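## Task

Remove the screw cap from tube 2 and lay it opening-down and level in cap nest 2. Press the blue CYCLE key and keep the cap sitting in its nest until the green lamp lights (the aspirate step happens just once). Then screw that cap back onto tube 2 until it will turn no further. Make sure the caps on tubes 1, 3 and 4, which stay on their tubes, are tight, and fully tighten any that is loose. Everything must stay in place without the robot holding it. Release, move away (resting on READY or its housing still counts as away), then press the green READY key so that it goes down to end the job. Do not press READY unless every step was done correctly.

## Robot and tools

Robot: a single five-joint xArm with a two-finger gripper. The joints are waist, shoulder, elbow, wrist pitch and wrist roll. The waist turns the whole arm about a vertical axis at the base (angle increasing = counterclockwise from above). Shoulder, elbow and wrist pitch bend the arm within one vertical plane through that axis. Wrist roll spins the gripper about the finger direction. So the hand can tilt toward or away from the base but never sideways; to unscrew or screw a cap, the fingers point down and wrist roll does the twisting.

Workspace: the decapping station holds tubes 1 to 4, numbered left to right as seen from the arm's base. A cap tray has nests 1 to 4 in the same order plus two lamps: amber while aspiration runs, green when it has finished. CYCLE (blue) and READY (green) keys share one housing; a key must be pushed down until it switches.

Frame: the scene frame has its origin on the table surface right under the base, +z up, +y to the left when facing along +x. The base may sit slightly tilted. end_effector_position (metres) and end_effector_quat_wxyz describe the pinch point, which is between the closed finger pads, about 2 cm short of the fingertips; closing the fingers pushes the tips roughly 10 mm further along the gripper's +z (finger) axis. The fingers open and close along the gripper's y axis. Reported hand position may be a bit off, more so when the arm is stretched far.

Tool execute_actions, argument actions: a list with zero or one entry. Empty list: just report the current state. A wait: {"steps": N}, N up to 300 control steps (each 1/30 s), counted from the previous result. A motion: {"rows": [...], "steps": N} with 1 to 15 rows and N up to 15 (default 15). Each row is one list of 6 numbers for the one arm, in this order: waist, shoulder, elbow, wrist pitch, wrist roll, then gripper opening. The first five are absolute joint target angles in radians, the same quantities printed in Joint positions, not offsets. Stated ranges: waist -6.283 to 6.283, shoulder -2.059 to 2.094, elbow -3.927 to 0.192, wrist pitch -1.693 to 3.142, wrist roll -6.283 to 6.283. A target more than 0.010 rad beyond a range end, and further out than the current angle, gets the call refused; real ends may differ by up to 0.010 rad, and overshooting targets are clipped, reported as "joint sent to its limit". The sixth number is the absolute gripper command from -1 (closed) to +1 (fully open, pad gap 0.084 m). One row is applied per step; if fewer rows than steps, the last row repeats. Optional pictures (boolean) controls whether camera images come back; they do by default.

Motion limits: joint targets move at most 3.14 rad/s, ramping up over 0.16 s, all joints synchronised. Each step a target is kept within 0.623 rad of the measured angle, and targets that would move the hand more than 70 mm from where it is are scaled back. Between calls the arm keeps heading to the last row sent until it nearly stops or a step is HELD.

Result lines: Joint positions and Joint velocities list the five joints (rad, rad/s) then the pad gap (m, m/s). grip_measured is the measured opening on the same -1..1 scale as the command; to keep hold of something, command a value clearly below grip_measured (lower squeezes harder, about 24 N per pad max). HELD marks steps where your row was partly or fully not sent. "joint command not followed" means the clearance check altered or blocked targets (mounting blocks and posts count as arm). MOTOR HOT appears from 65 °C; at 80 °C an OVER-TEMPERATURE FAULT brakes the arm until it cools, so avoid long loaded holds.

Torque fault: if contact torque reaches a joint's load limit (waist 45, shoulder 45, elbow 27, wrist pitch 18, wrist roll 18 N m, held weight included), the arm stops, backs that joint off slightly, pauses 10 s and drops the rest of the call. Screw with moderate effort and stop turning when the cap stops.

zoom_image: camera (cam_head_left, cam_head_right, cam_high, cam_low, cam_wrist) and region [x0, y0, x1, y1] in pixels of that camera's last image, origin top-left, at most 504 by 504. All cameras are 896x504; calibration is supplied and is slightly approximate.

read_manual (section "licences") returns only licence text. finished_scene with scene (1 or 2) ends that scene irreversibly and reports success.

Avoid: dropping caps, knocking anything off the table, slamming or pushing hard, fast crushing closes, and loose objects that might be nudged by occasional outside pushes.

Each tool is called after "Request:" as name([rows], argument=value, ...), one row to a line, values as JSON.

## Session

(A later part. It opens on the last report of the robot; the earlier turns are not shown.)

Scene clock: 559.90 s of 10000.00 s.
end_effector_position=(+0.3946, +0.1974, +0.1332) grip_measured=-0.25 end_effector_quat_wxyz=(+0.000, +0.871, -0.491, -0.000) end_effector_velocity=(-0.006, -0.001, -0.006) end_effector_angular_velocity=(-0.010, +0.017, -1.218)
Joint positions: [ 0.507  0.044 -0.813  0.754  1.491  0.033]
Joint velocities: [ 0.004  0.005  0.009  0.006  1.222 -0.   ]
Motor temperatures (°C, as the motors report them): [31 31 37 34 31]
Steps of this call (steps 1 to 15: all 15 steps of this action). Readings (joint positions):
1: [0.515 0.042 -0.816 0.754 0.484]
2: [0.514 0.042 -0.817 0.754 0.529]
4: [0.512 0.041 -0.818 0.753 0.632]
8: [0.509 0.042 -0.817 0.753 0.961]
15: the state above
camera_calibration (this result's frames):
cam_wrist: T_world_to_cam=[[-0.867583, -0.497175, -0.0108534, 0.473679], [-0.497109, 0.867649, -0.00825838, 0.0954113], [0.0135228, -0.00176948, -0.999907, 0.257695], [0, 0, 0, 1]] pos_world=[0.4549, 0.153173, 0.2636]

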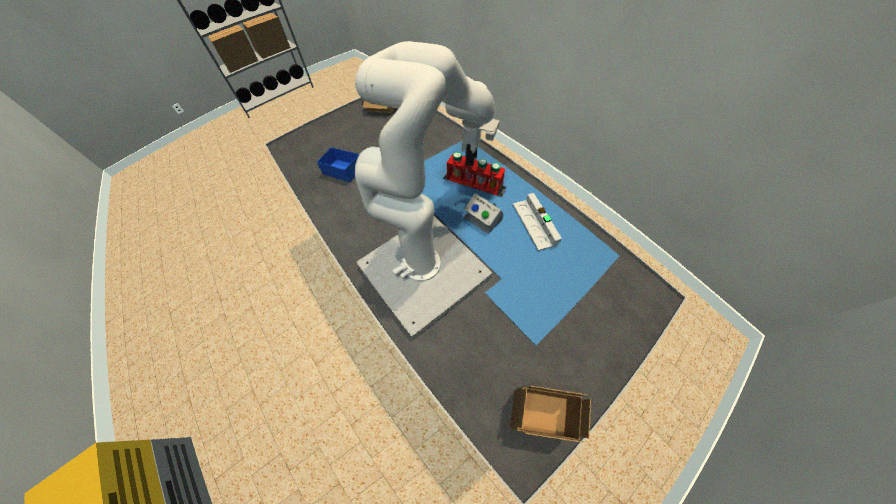

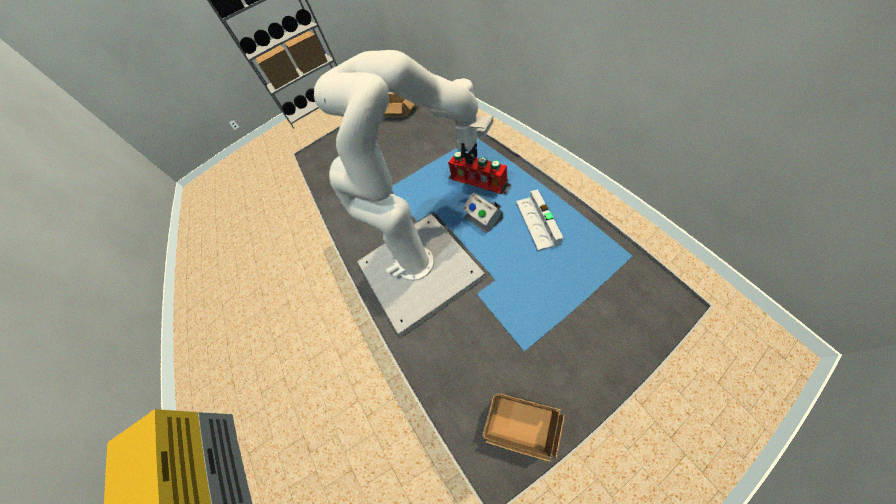

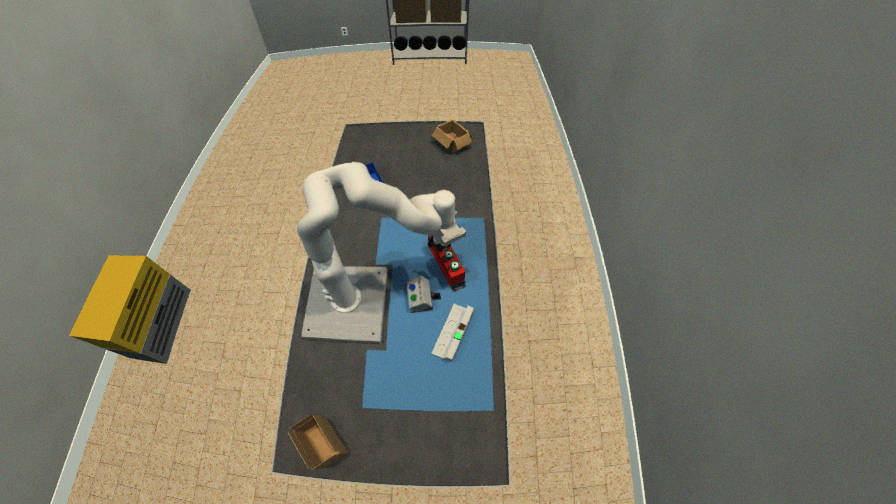

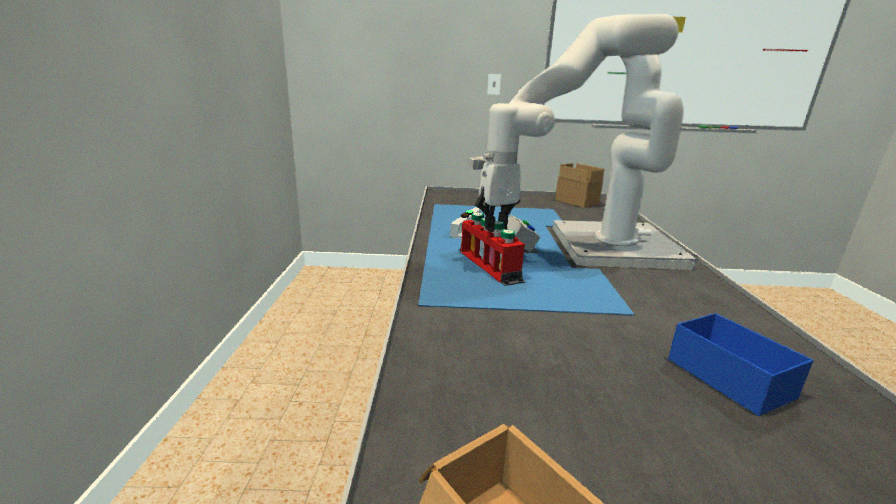

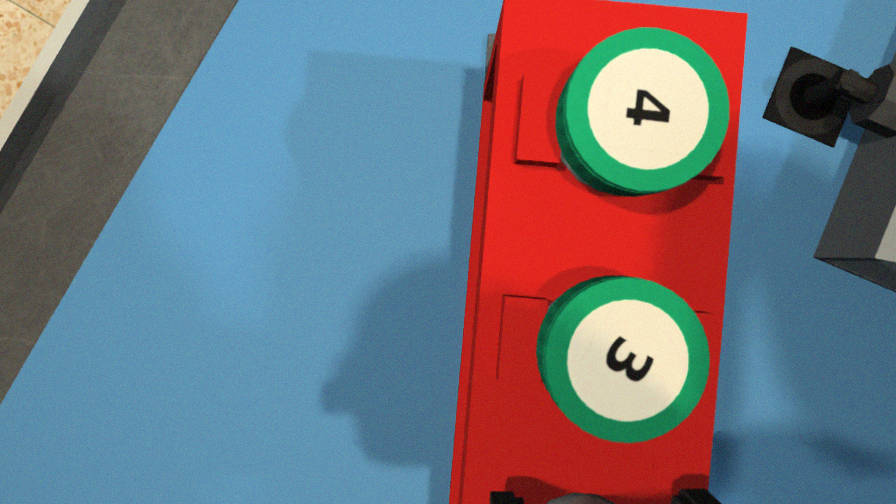

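Request:
execute_actions(actions=[])

Request:
zoom_image(camera="cam_low", region=[440,170,550,260])

Request:
zoom_image(camera="cam_head_left", region=[420,110,530,200])

Scene clock: 579.83 s of 10000.00 s.
end_effector_position=(+0.3934, +0.1982, +0.1326) grip_measured=-0.25 end_effector_quat_wxyz=(+0.001, +0.846, -0.533, -0.001) end_effector_velocity=(-0.000, -0.000, +0.000) end_effector_angular_velocity=(-0.001, +0.001, -0.000)
Joint positions: [ 0.51   0.044 -0.812  0.755  1.59   0.033]
Joint velocities: [ 0.    -0.    -0.     0.002  0.     0.   ]
Motor temperatures (°C, as the motors report them): [31 31 35 33 31]
Steps of this call (steps 1 to 30: the robot went on to your last target; steps 31 to 598: nothing new was sent). Readings (joint positions):
1: [0.507 0.044 -0.813 0.755 1.525]
2: [0.507 0.044 -0.813 0.755 1.547]
4: [0.508 0.044 -0.812 0.755 1.571]
8: [0.508 0.044 -0.812 0.755 1.586]
598: the state above
The arm was judged still, so your last target was given up. Only a new action makes it travel on or press farther. Fingers that are still opening or closing keep moving.
camera_calibration (this result's frames):
cam_wrist: T_world_to_cam=[[-0.911152, -0.411978, -0.00874953, 0.473043], [-0.411912, 0.911185, -0.00837439, 0.0520229], [0.0114225, -0.0040263, -0.999927, 0.258383], [0, 0, 0, 1]] pos_world=[0.449492, 0.148521, 0.262939]

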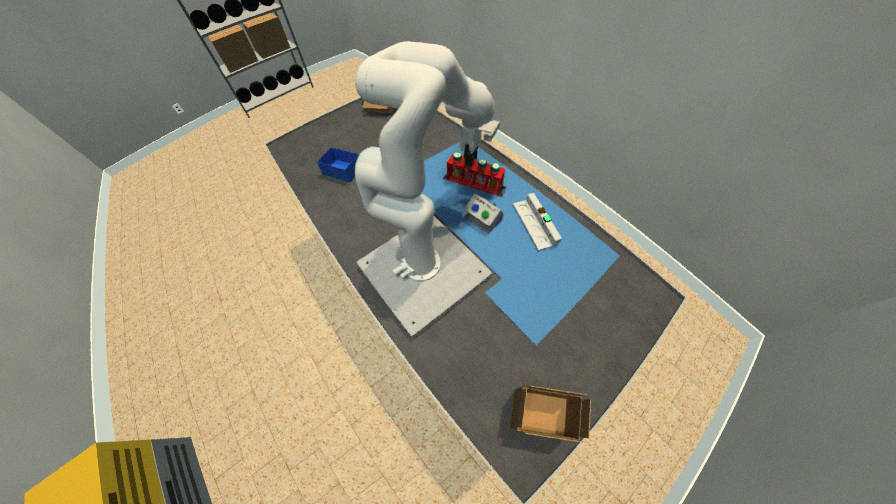

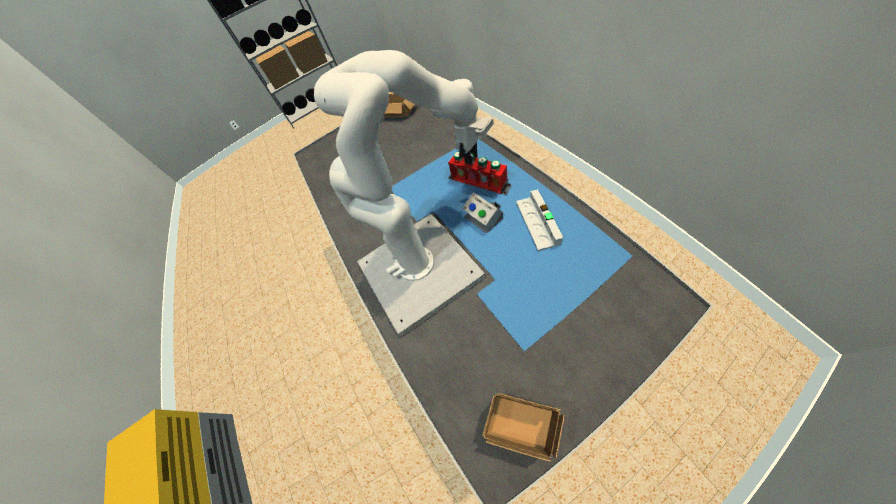

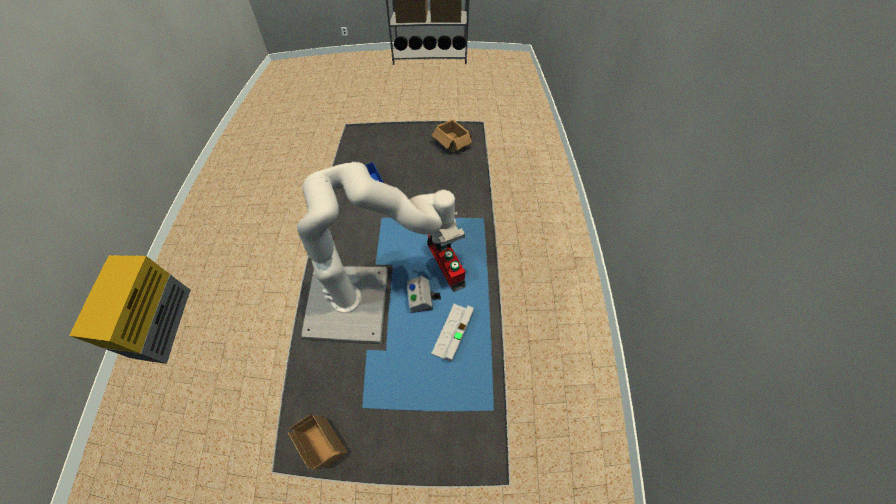

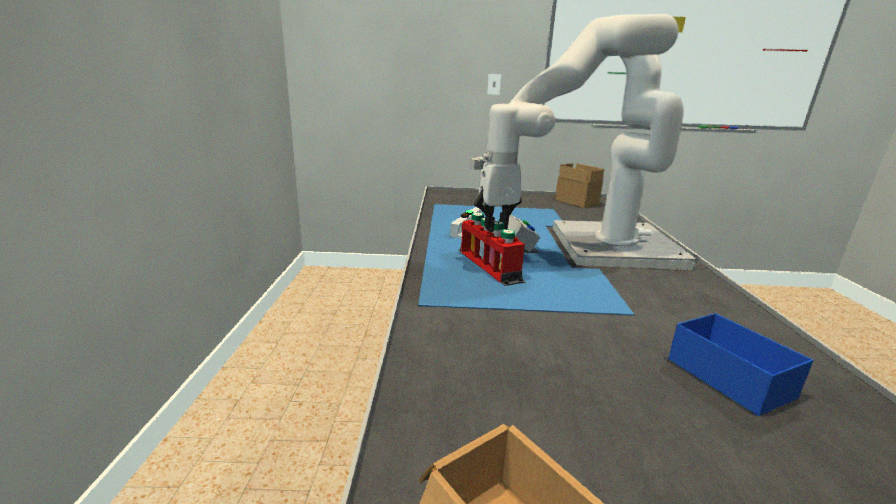

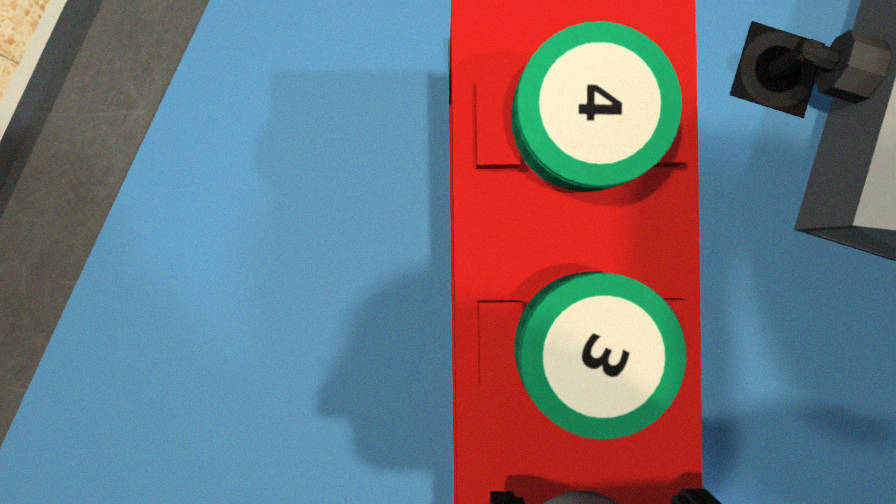

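Region (440, 170, 550, 260) of cam_low's 896x504 image, scaled by 4.582, with more detail than that image has; it fills the top 412 rows of this view, and the rest is white.

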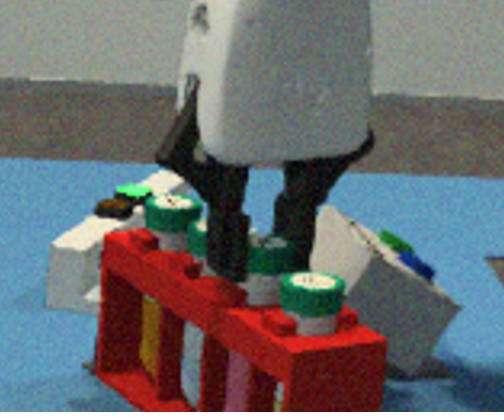

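Region (420, 110, 530, 200) of cam_head_left's 896x504 image, scaled by 4.582, with more detail than that image has; it fills the top 412 rows of this view, and the rest is white.

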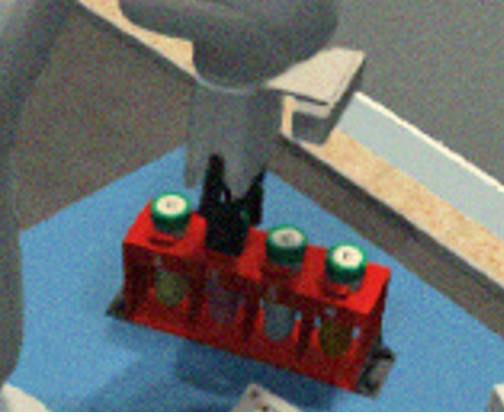

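Request:
execute_actions([
  {"rows":[[0.506,0.044,-0.812,0.755,1.9,-0.8]],"steps":12},
], pictures=false)

Request:
execute_actions([
  {"rows":[[0.506,0.044,-0.812,0.755,1.9,0.05]],"steps":12},
], pictures=false)

Request:
execute_actions([
  {"rows":[[0.54,-0.06,-0.87,0.93,1.85,0.12],[0.58,-0.12,-0.92,1.025,1.77,0.12]],"steps":15},
])

Request:
zoom_image(camera="cam_low", region=[440,170,550,260])

Scene clock: 585.63 s of 10000.00 s.
end_effector_position=(+0.3928, +0.1971, +0.1318) grip_measured=-0.25 end_effector_quat_wxyz=(+0.003, +0.758, -0.652, -0.001) end_effector_velocity=(+0.002, -0.002, +0.000) end_effector_angular_velocity=(-0.000, -0.003, -0.194)
Joint positions: [ 0.508  0.044 -0.811  0.756  1.885  0.033]
Joint velocities: [-0.007  0.    -0.002 -0.001  0.187  0.   ]
Motor temperatures (°C, as the motors report them): [31 31 35 33 31]
Steps of this call (steps 1 to 162: nothing new was sent; steps 163 to 174: all 12 steps of this action). Readings (joint positions):
163: [0.510 0.044 -0.812 0.755 1.590]
164: [0.510 0.044 -0.812 0.755 1.594]
166: [0.510 0.044 -0.812 0.755 1.637]
170: [0.509 0.044 -0.811 0.756 1.819]
174: the state above

Scene clock: 586.03 s of 10000.00 s.
end_effector_position=(+0.3935, +0.1961, +0.1319) grip_measured=+0.04 end_effector_quat_wxyz=(+0.003, +0.753, -0.658, -0.001) end_effector_velocity=(+0.006, +0.005, +0.006) end_effector_angular_velocity=(+0.010, -0.020, +0.001)
Joint positions: [ 0.506  0.044 -0.811  0.756  1.9    0.046]
Joint velocities: [ 0.003 -0.003 -0.011 -0.009  0.002  0.001]
Motor temperatures (°C, as the motors report them): [31 31 35 33 31]
Steps of this call (steps 1 to 12: all 12 steps of this action). Readings (joint positions):
1: [0.508 0.044 -0.811 0.756 1.890]
2: [0.508 0.044 -0.811 0.756 1.893]
4: [0.506 0.045 -0.808 0.759 1.897]
8: [0.505 0.045 -0.808 0.758 1.899]
12: the state above

Scene clock: 586.53 s of 10000.00 s.
end_effector_position=(+0.3758, +0.2224, +0.2234) grip_measured=+0.11 end_effector_quat_wxyz=(+0.000, +0.814, -0.580, -0.001) end_effector_velocity=(-0.017, -0.003, +0.007) end_effector_angular_velocity=(-0.025, +0.043, +0.055)
Joint positions: [ 0.578 -0.116 -0.917  1.019  1.773  0.049]
Joint velocities: [ 0.014 -0.024 -0.008  0.082 -0.041 -0.   ]
Motor temperatures (°C, as the motors report them): [31 31 35 33 31]
Steps of this call (steps 1 to 15: all 15 steps of this action). Readings (joint positions):
1: [0.506 0.044 -0.811 0.756 1.900]
2: [0.506 0.043 -0.812 0.760 1.899]
4: [0.514 0.022 -0.823 0.801 1.886]
8: [0.554 -0.065 -0.884 0.931 1.819]
15: the state above
camera_calibration (this result's frames):
cam_wrist: T_world_to_cam=[[-0.952423, -0.304616, -0.0100148, 0.459657], [-0.304551, 0.952466, -0.00750039, -0.0262614], [0.0118235, -0.00409354, -0.999922, 0.34936], [0, 0, 0, 1]] pos_world=[0.425659, 0.166462, 0.353739]

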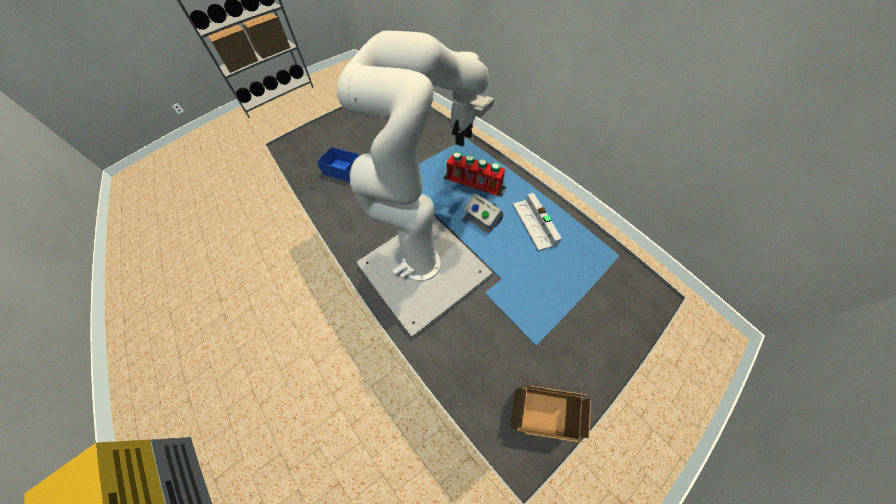

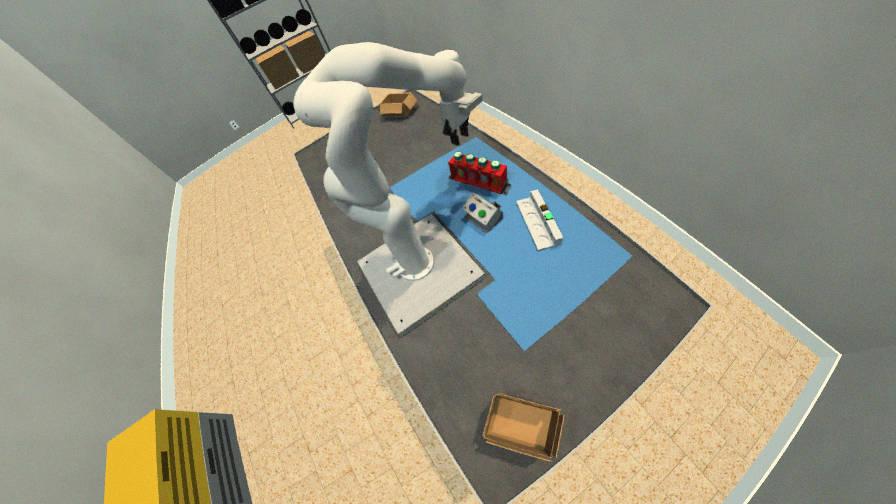

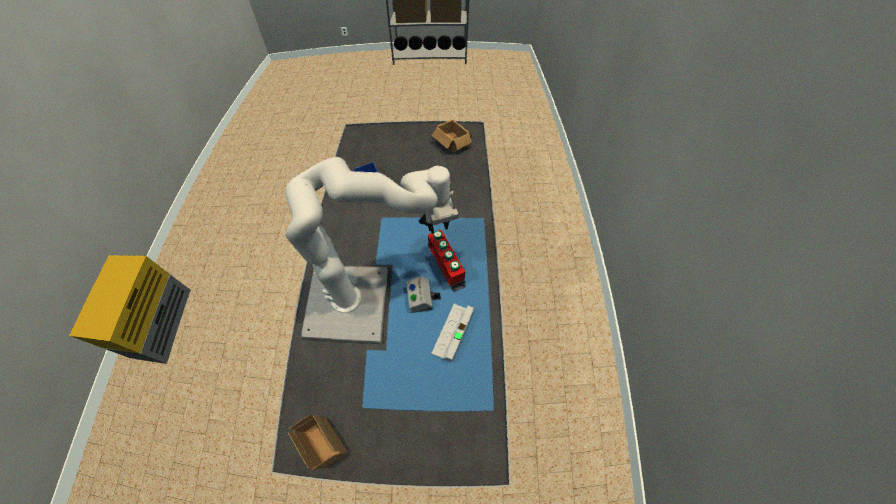

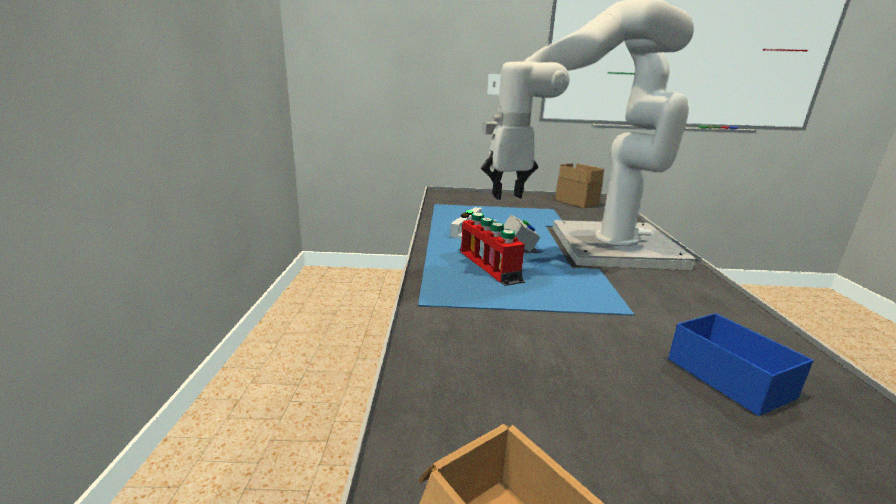

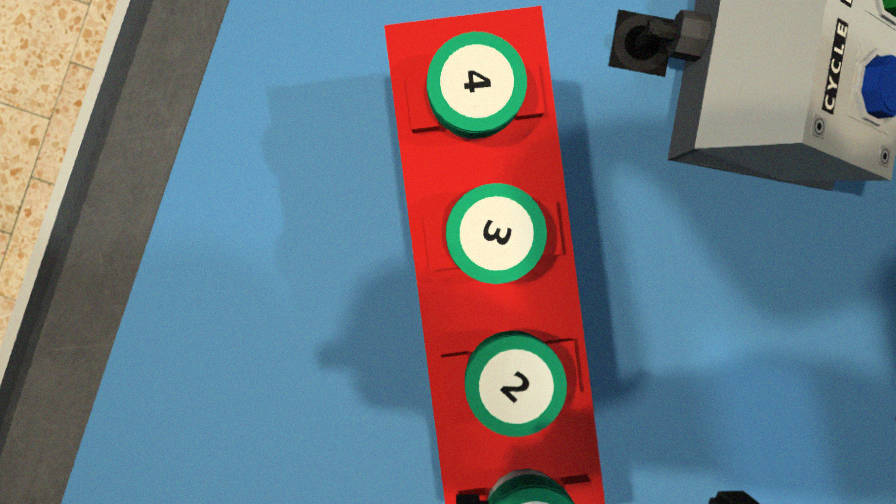

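Region (440, 170, 550, 260) of cam_low's 896x504 image, scaled by 4.582, with more detail than that image has; it fills the top 412 rows of this view, and the rest is white.

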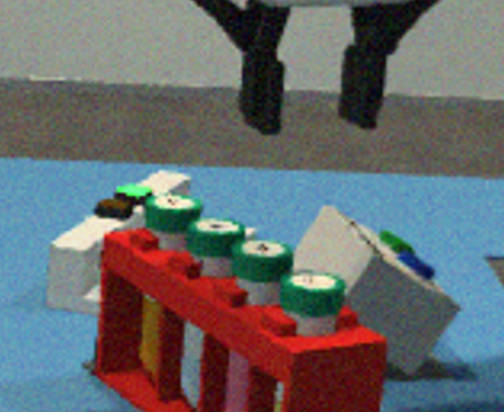

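Request:
execute_actions([
  {"rows":[[0.504,-0.043,-0.857,0.887,1.25,0.12]],"steps":12},
], pictures=false)

Request:
execute_actions([
  {"rows":[[0.504,0.0515,-0.814,0.7474,1.25,0.12],[0.504,0.0515,-0.814,0.7474,1.25,0.12],[0.504,0.0515,-0.814,0.7474,1.25,0.12],[0.504,0.0515,-0.814,0.7474,1.25,0.12],[0.504,0.0515,-0.814,0.7474,1.25,0.12],[0.504,0.0515,-0.814,0.7474,1.25,0.12],[0.504,0.0515,-0.814,0.7474,1.25,0.12],[0.504,0.0515,-0.814,0.7474,1.25,0.12],[0.504,0.0515,-0.814,0.7474,1.25,-0.1],[0.504,0.0515,-0.814,0.7474,1.25,-0.3],[0.504,0.0515,-0.814,0.7474,1.25,-0.6],[0.504,0.0515,-0.814,0.7474,1.25,-0.9]],"steps":15},
], pictures=false)

Request:
execute_actions([
  {"rows":[[0.504,0.0515,-0.814,0.7474,1.93,-0.9]],"steps":15},
], pictures=false)

Request:
execute_actions([
  {"rows":[[0.504,0.0515,-0.814,0.7474,1.93,0.12],[0.504,0.0515,-0.814,0.7474,1.93,0.12],[0.504,0.0515,-0.814,0.7474,1.93,0.12],[0.504,0.0515,-0.814,0.7474,1.93,0.12],[0.504,0.0515,-0.814,0.7474,1.93,0.12],[0.54,-0.06,-0.87,0.93,1.85,0.12],[0.58,-0.12,-0.92,1.025,1.77,0.12]],"steps":15},
], pictures=false)

Request:
execute_actions([
  {"rows":[[0.58,-0.12,-0.92,1.025,1.77,0.12]],"steps":5},
])

Scene clock: 596.47 s of 10000.00 s.
end_effector_position=(+0.3911, +0.1964, +0.1793) grip_measured=+0.11 end_effector_quat_wxyz=(+0.003, +0.916, -0.402, -0.003) end_effector_velocity=(+0.023, -0.023, -0.036) end_effector_angular_velocity=(+0.020, -0.032, +0.486)
Joint positions: [ 0.509 -0.047 -0.859  0.899  1.293  0.049]
Joint velocities: [-0.07   0.066  0.048 -0.152 -0.556  0.   ]
Motor temperatures (°C, as the motors report them): [31 31 36 33 31]
Steps of this call (steps 1 to 15: the robot went on to your last target; steps 16 to 286: nothing new was sent; steps 287 to 298: all 12 steps of this action). Readings (joint positions):
287: [0.580 -0.120 -0.920 1.025 1.770]
288: [0.580 -0.120 -0.920 1.024 1.766]
290: [0.574 -0.114 -0.916 1.012 1.723]
294: [0.536 -0.075 -0.883 0.945 1.468]
298: the state above

Scene clock: 596.97 s of 10000.00 s.
end_effector_position=(+0.3973, +0.1976, +0.1329) grip_measured=-0.25 end_effector_quat_wxyz=(-0.002, +0.923, -0.384, +0.001) end_effector_velocity=(-0.001, -0.001, -0.001) end_effector_angular_velocity=(+0.001, -0.002, +0.001)
Joint positions: [ 0.505  0.049 -0.817  0.748  1.25   0.033]
Joint velocities: [-0.001 -0.002  0.007 -0.008 -0.002  0.   ]
Motor temperatures (°C, as the motors report them): [31 31 36 33 31]
Steps of this call (steps 1 to 15: all 15 steps of this action). Readings (joint positions):
1: [0.507 -0.045 -0.859 0.895 1.278]
2: [0.506 -0.043 -0.858 0.888 1.269]
4: [0.505 -0.021 -0.850 0.847 1.258]
8: [0.504 0.040 -0.817 0.771 1.252]
15: the state above

Scene clock: 597.47 s of 10000.00 s.
end_effector_position=(+0.3945, +0.1959, +0.1296) grip_measured=-0.25 end_effector_quat_wxyz=(+0.002, +0.750, -0.661, -0.001) end_effector_velocity=(-0.000, -0.000, -0.001) end_effector_angular_velocity=(-0.003, +0.001, -0.309)
Joint positions: [ 0.504  0.052 -0.812  0.75   1.905  0.033]
Joint velocities: [ 0.     0.002  0.    -0.001  0.309  0.   ]
Motor temperatures (°C, as the motors report them): [31 31 36 33 31]
Steps of this call (steps 1 to 15: all 15 steps of this action). Readings (joint positions):
1: [0.505 0.049 -0.817 0.748 1.250]
2: [0.505 0.049 -0.817 0.748 1.254]
4: [0.505 0.049 -0.816 0.748 1.297]
8: [0.504 0.050 -0.814 0.749 1.573]
15: the state above

Scene clock: 597.97 s of 10000.00 s.
end_effector_position=(+0.3824, +0.2203, +0.2110) grip_measured=+0.11 end_effector_quat_wxyz=(-0.003, +0.803, -0.596, +0.001) end_effector_velocity=(-0.060, +0.053, +0.211) end_effector_angular_velocity=(+0.012, -0.020, +0.519)
Joint positions: [ 0.566 -0.092 -0.904  0.973  1.8    0.049]
Joint velocities: [ 0.174 -0.375 -0.228  0.581 -0.346  0.   ]
Motor temperatures (°C, as the motors report them): [31 31 36 33 31]
Steps of this call (steps 1 to 15: all 15 steps of this action). Readings (joint positions):
1: [0.504 0.052 -0.812 0.750 1.913]
2: [0.504 0.052 -0.812 0.750 1.919]
4: [0.504 0.053 -0.813 0.746 1.925]
8: [0.506 0.045 -0.817 0.764 1.922]
15: the state above

Scene clock: 598.13 s of 10000.00 s.
end_effector_position=(+0.3760, +0.2224, +0.2233) grip_measured=+0.11 end_effector_quat_wxyz=(+0.000, +0.814, -0.581, -0.001) end_effector_velocity=(-0.019, -0.003, +0.009) end_effector_angular_velocity=(-0.027, +0.046, +0.067)
Joint positions: [ 0.578 -0.116 -0.917  1.018  1.774  0.049]
Joint velocities: [ 0.017 -0.028 -0.009  0.091 -0.05  -0.   ]
Motor temperatures (°C, as the motors report them): [31 31 36 33 31]
Steps of this call (steps 1 to 5: all 5 steps of this action). Readings (joint positions):
1: [0.571 -0.102 -0.910 0.989 1.791]
2: [0.574 -0.109 -0.914 1.001 1.784]
4: [0.577 -0.115 -0.917 1.014 1.776]
5: the state above
camera_calibration (this result's frames):
cam_wrist: T_world_to_cam=[[-0.952735, -0.303622, -0.0104765, 0.459864], [-0.303556, 0.952785, -0.00739794, -0.0267026], [0.012228, -0.00386806, -0.999918, 0.349078], [0, 0, 0, 1]] pos_world=[0.425754, 0.166417, 0.353669]

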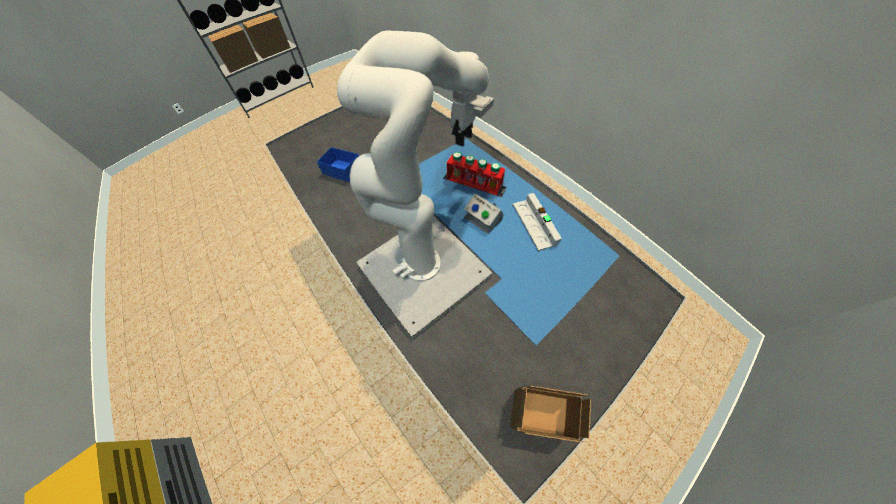

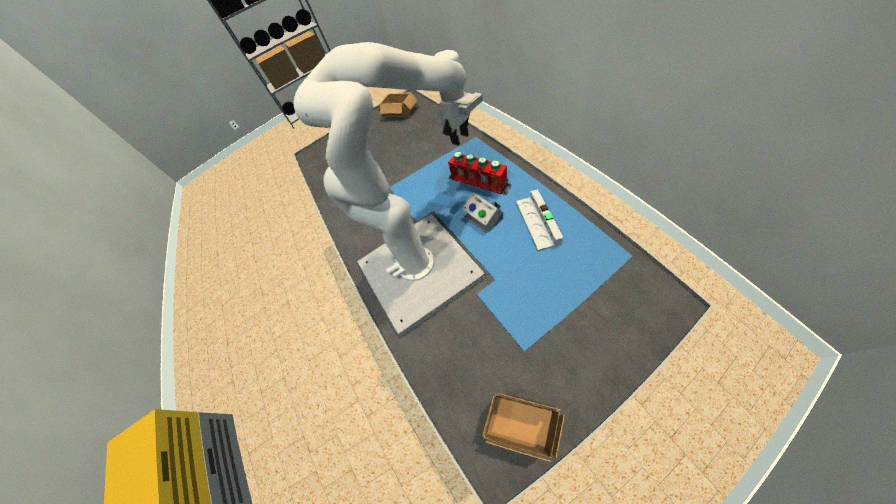

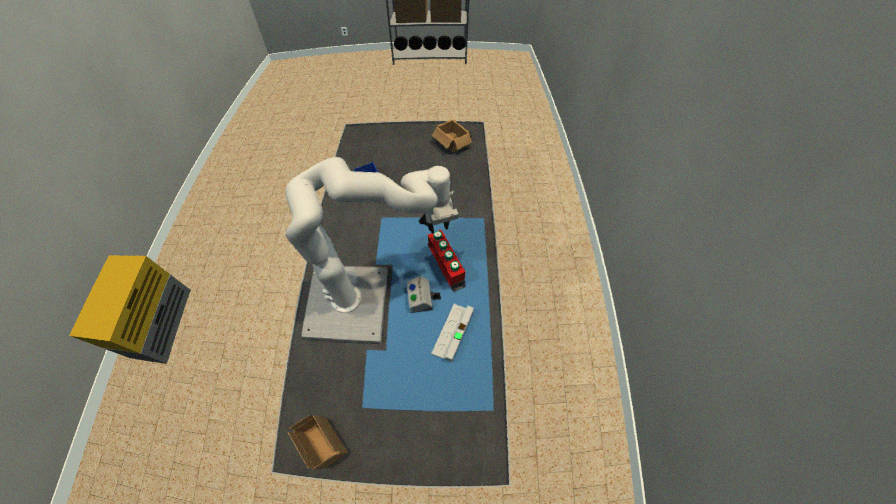

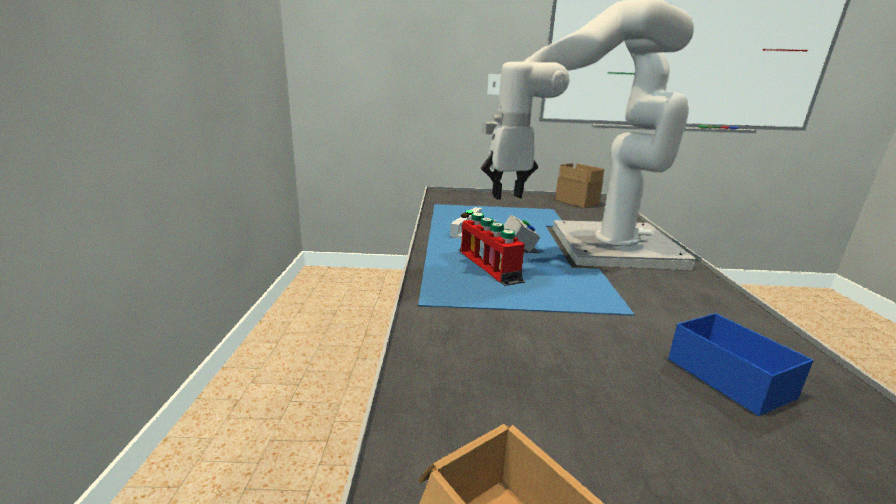

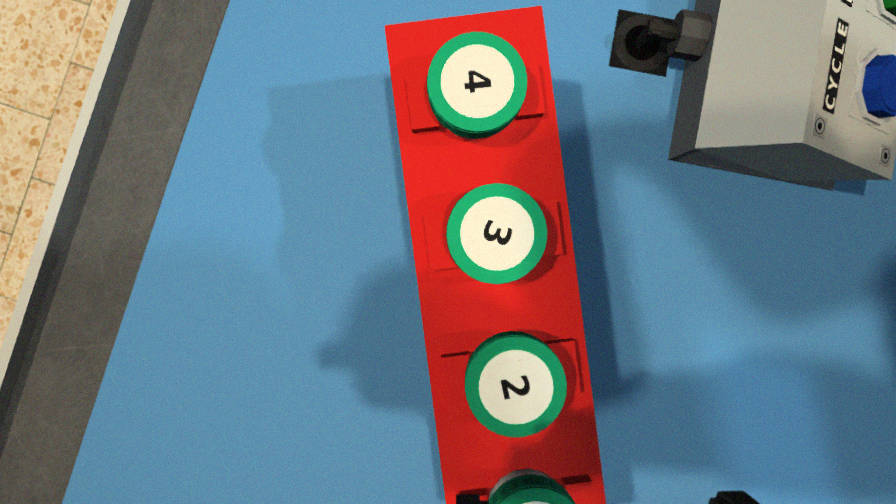

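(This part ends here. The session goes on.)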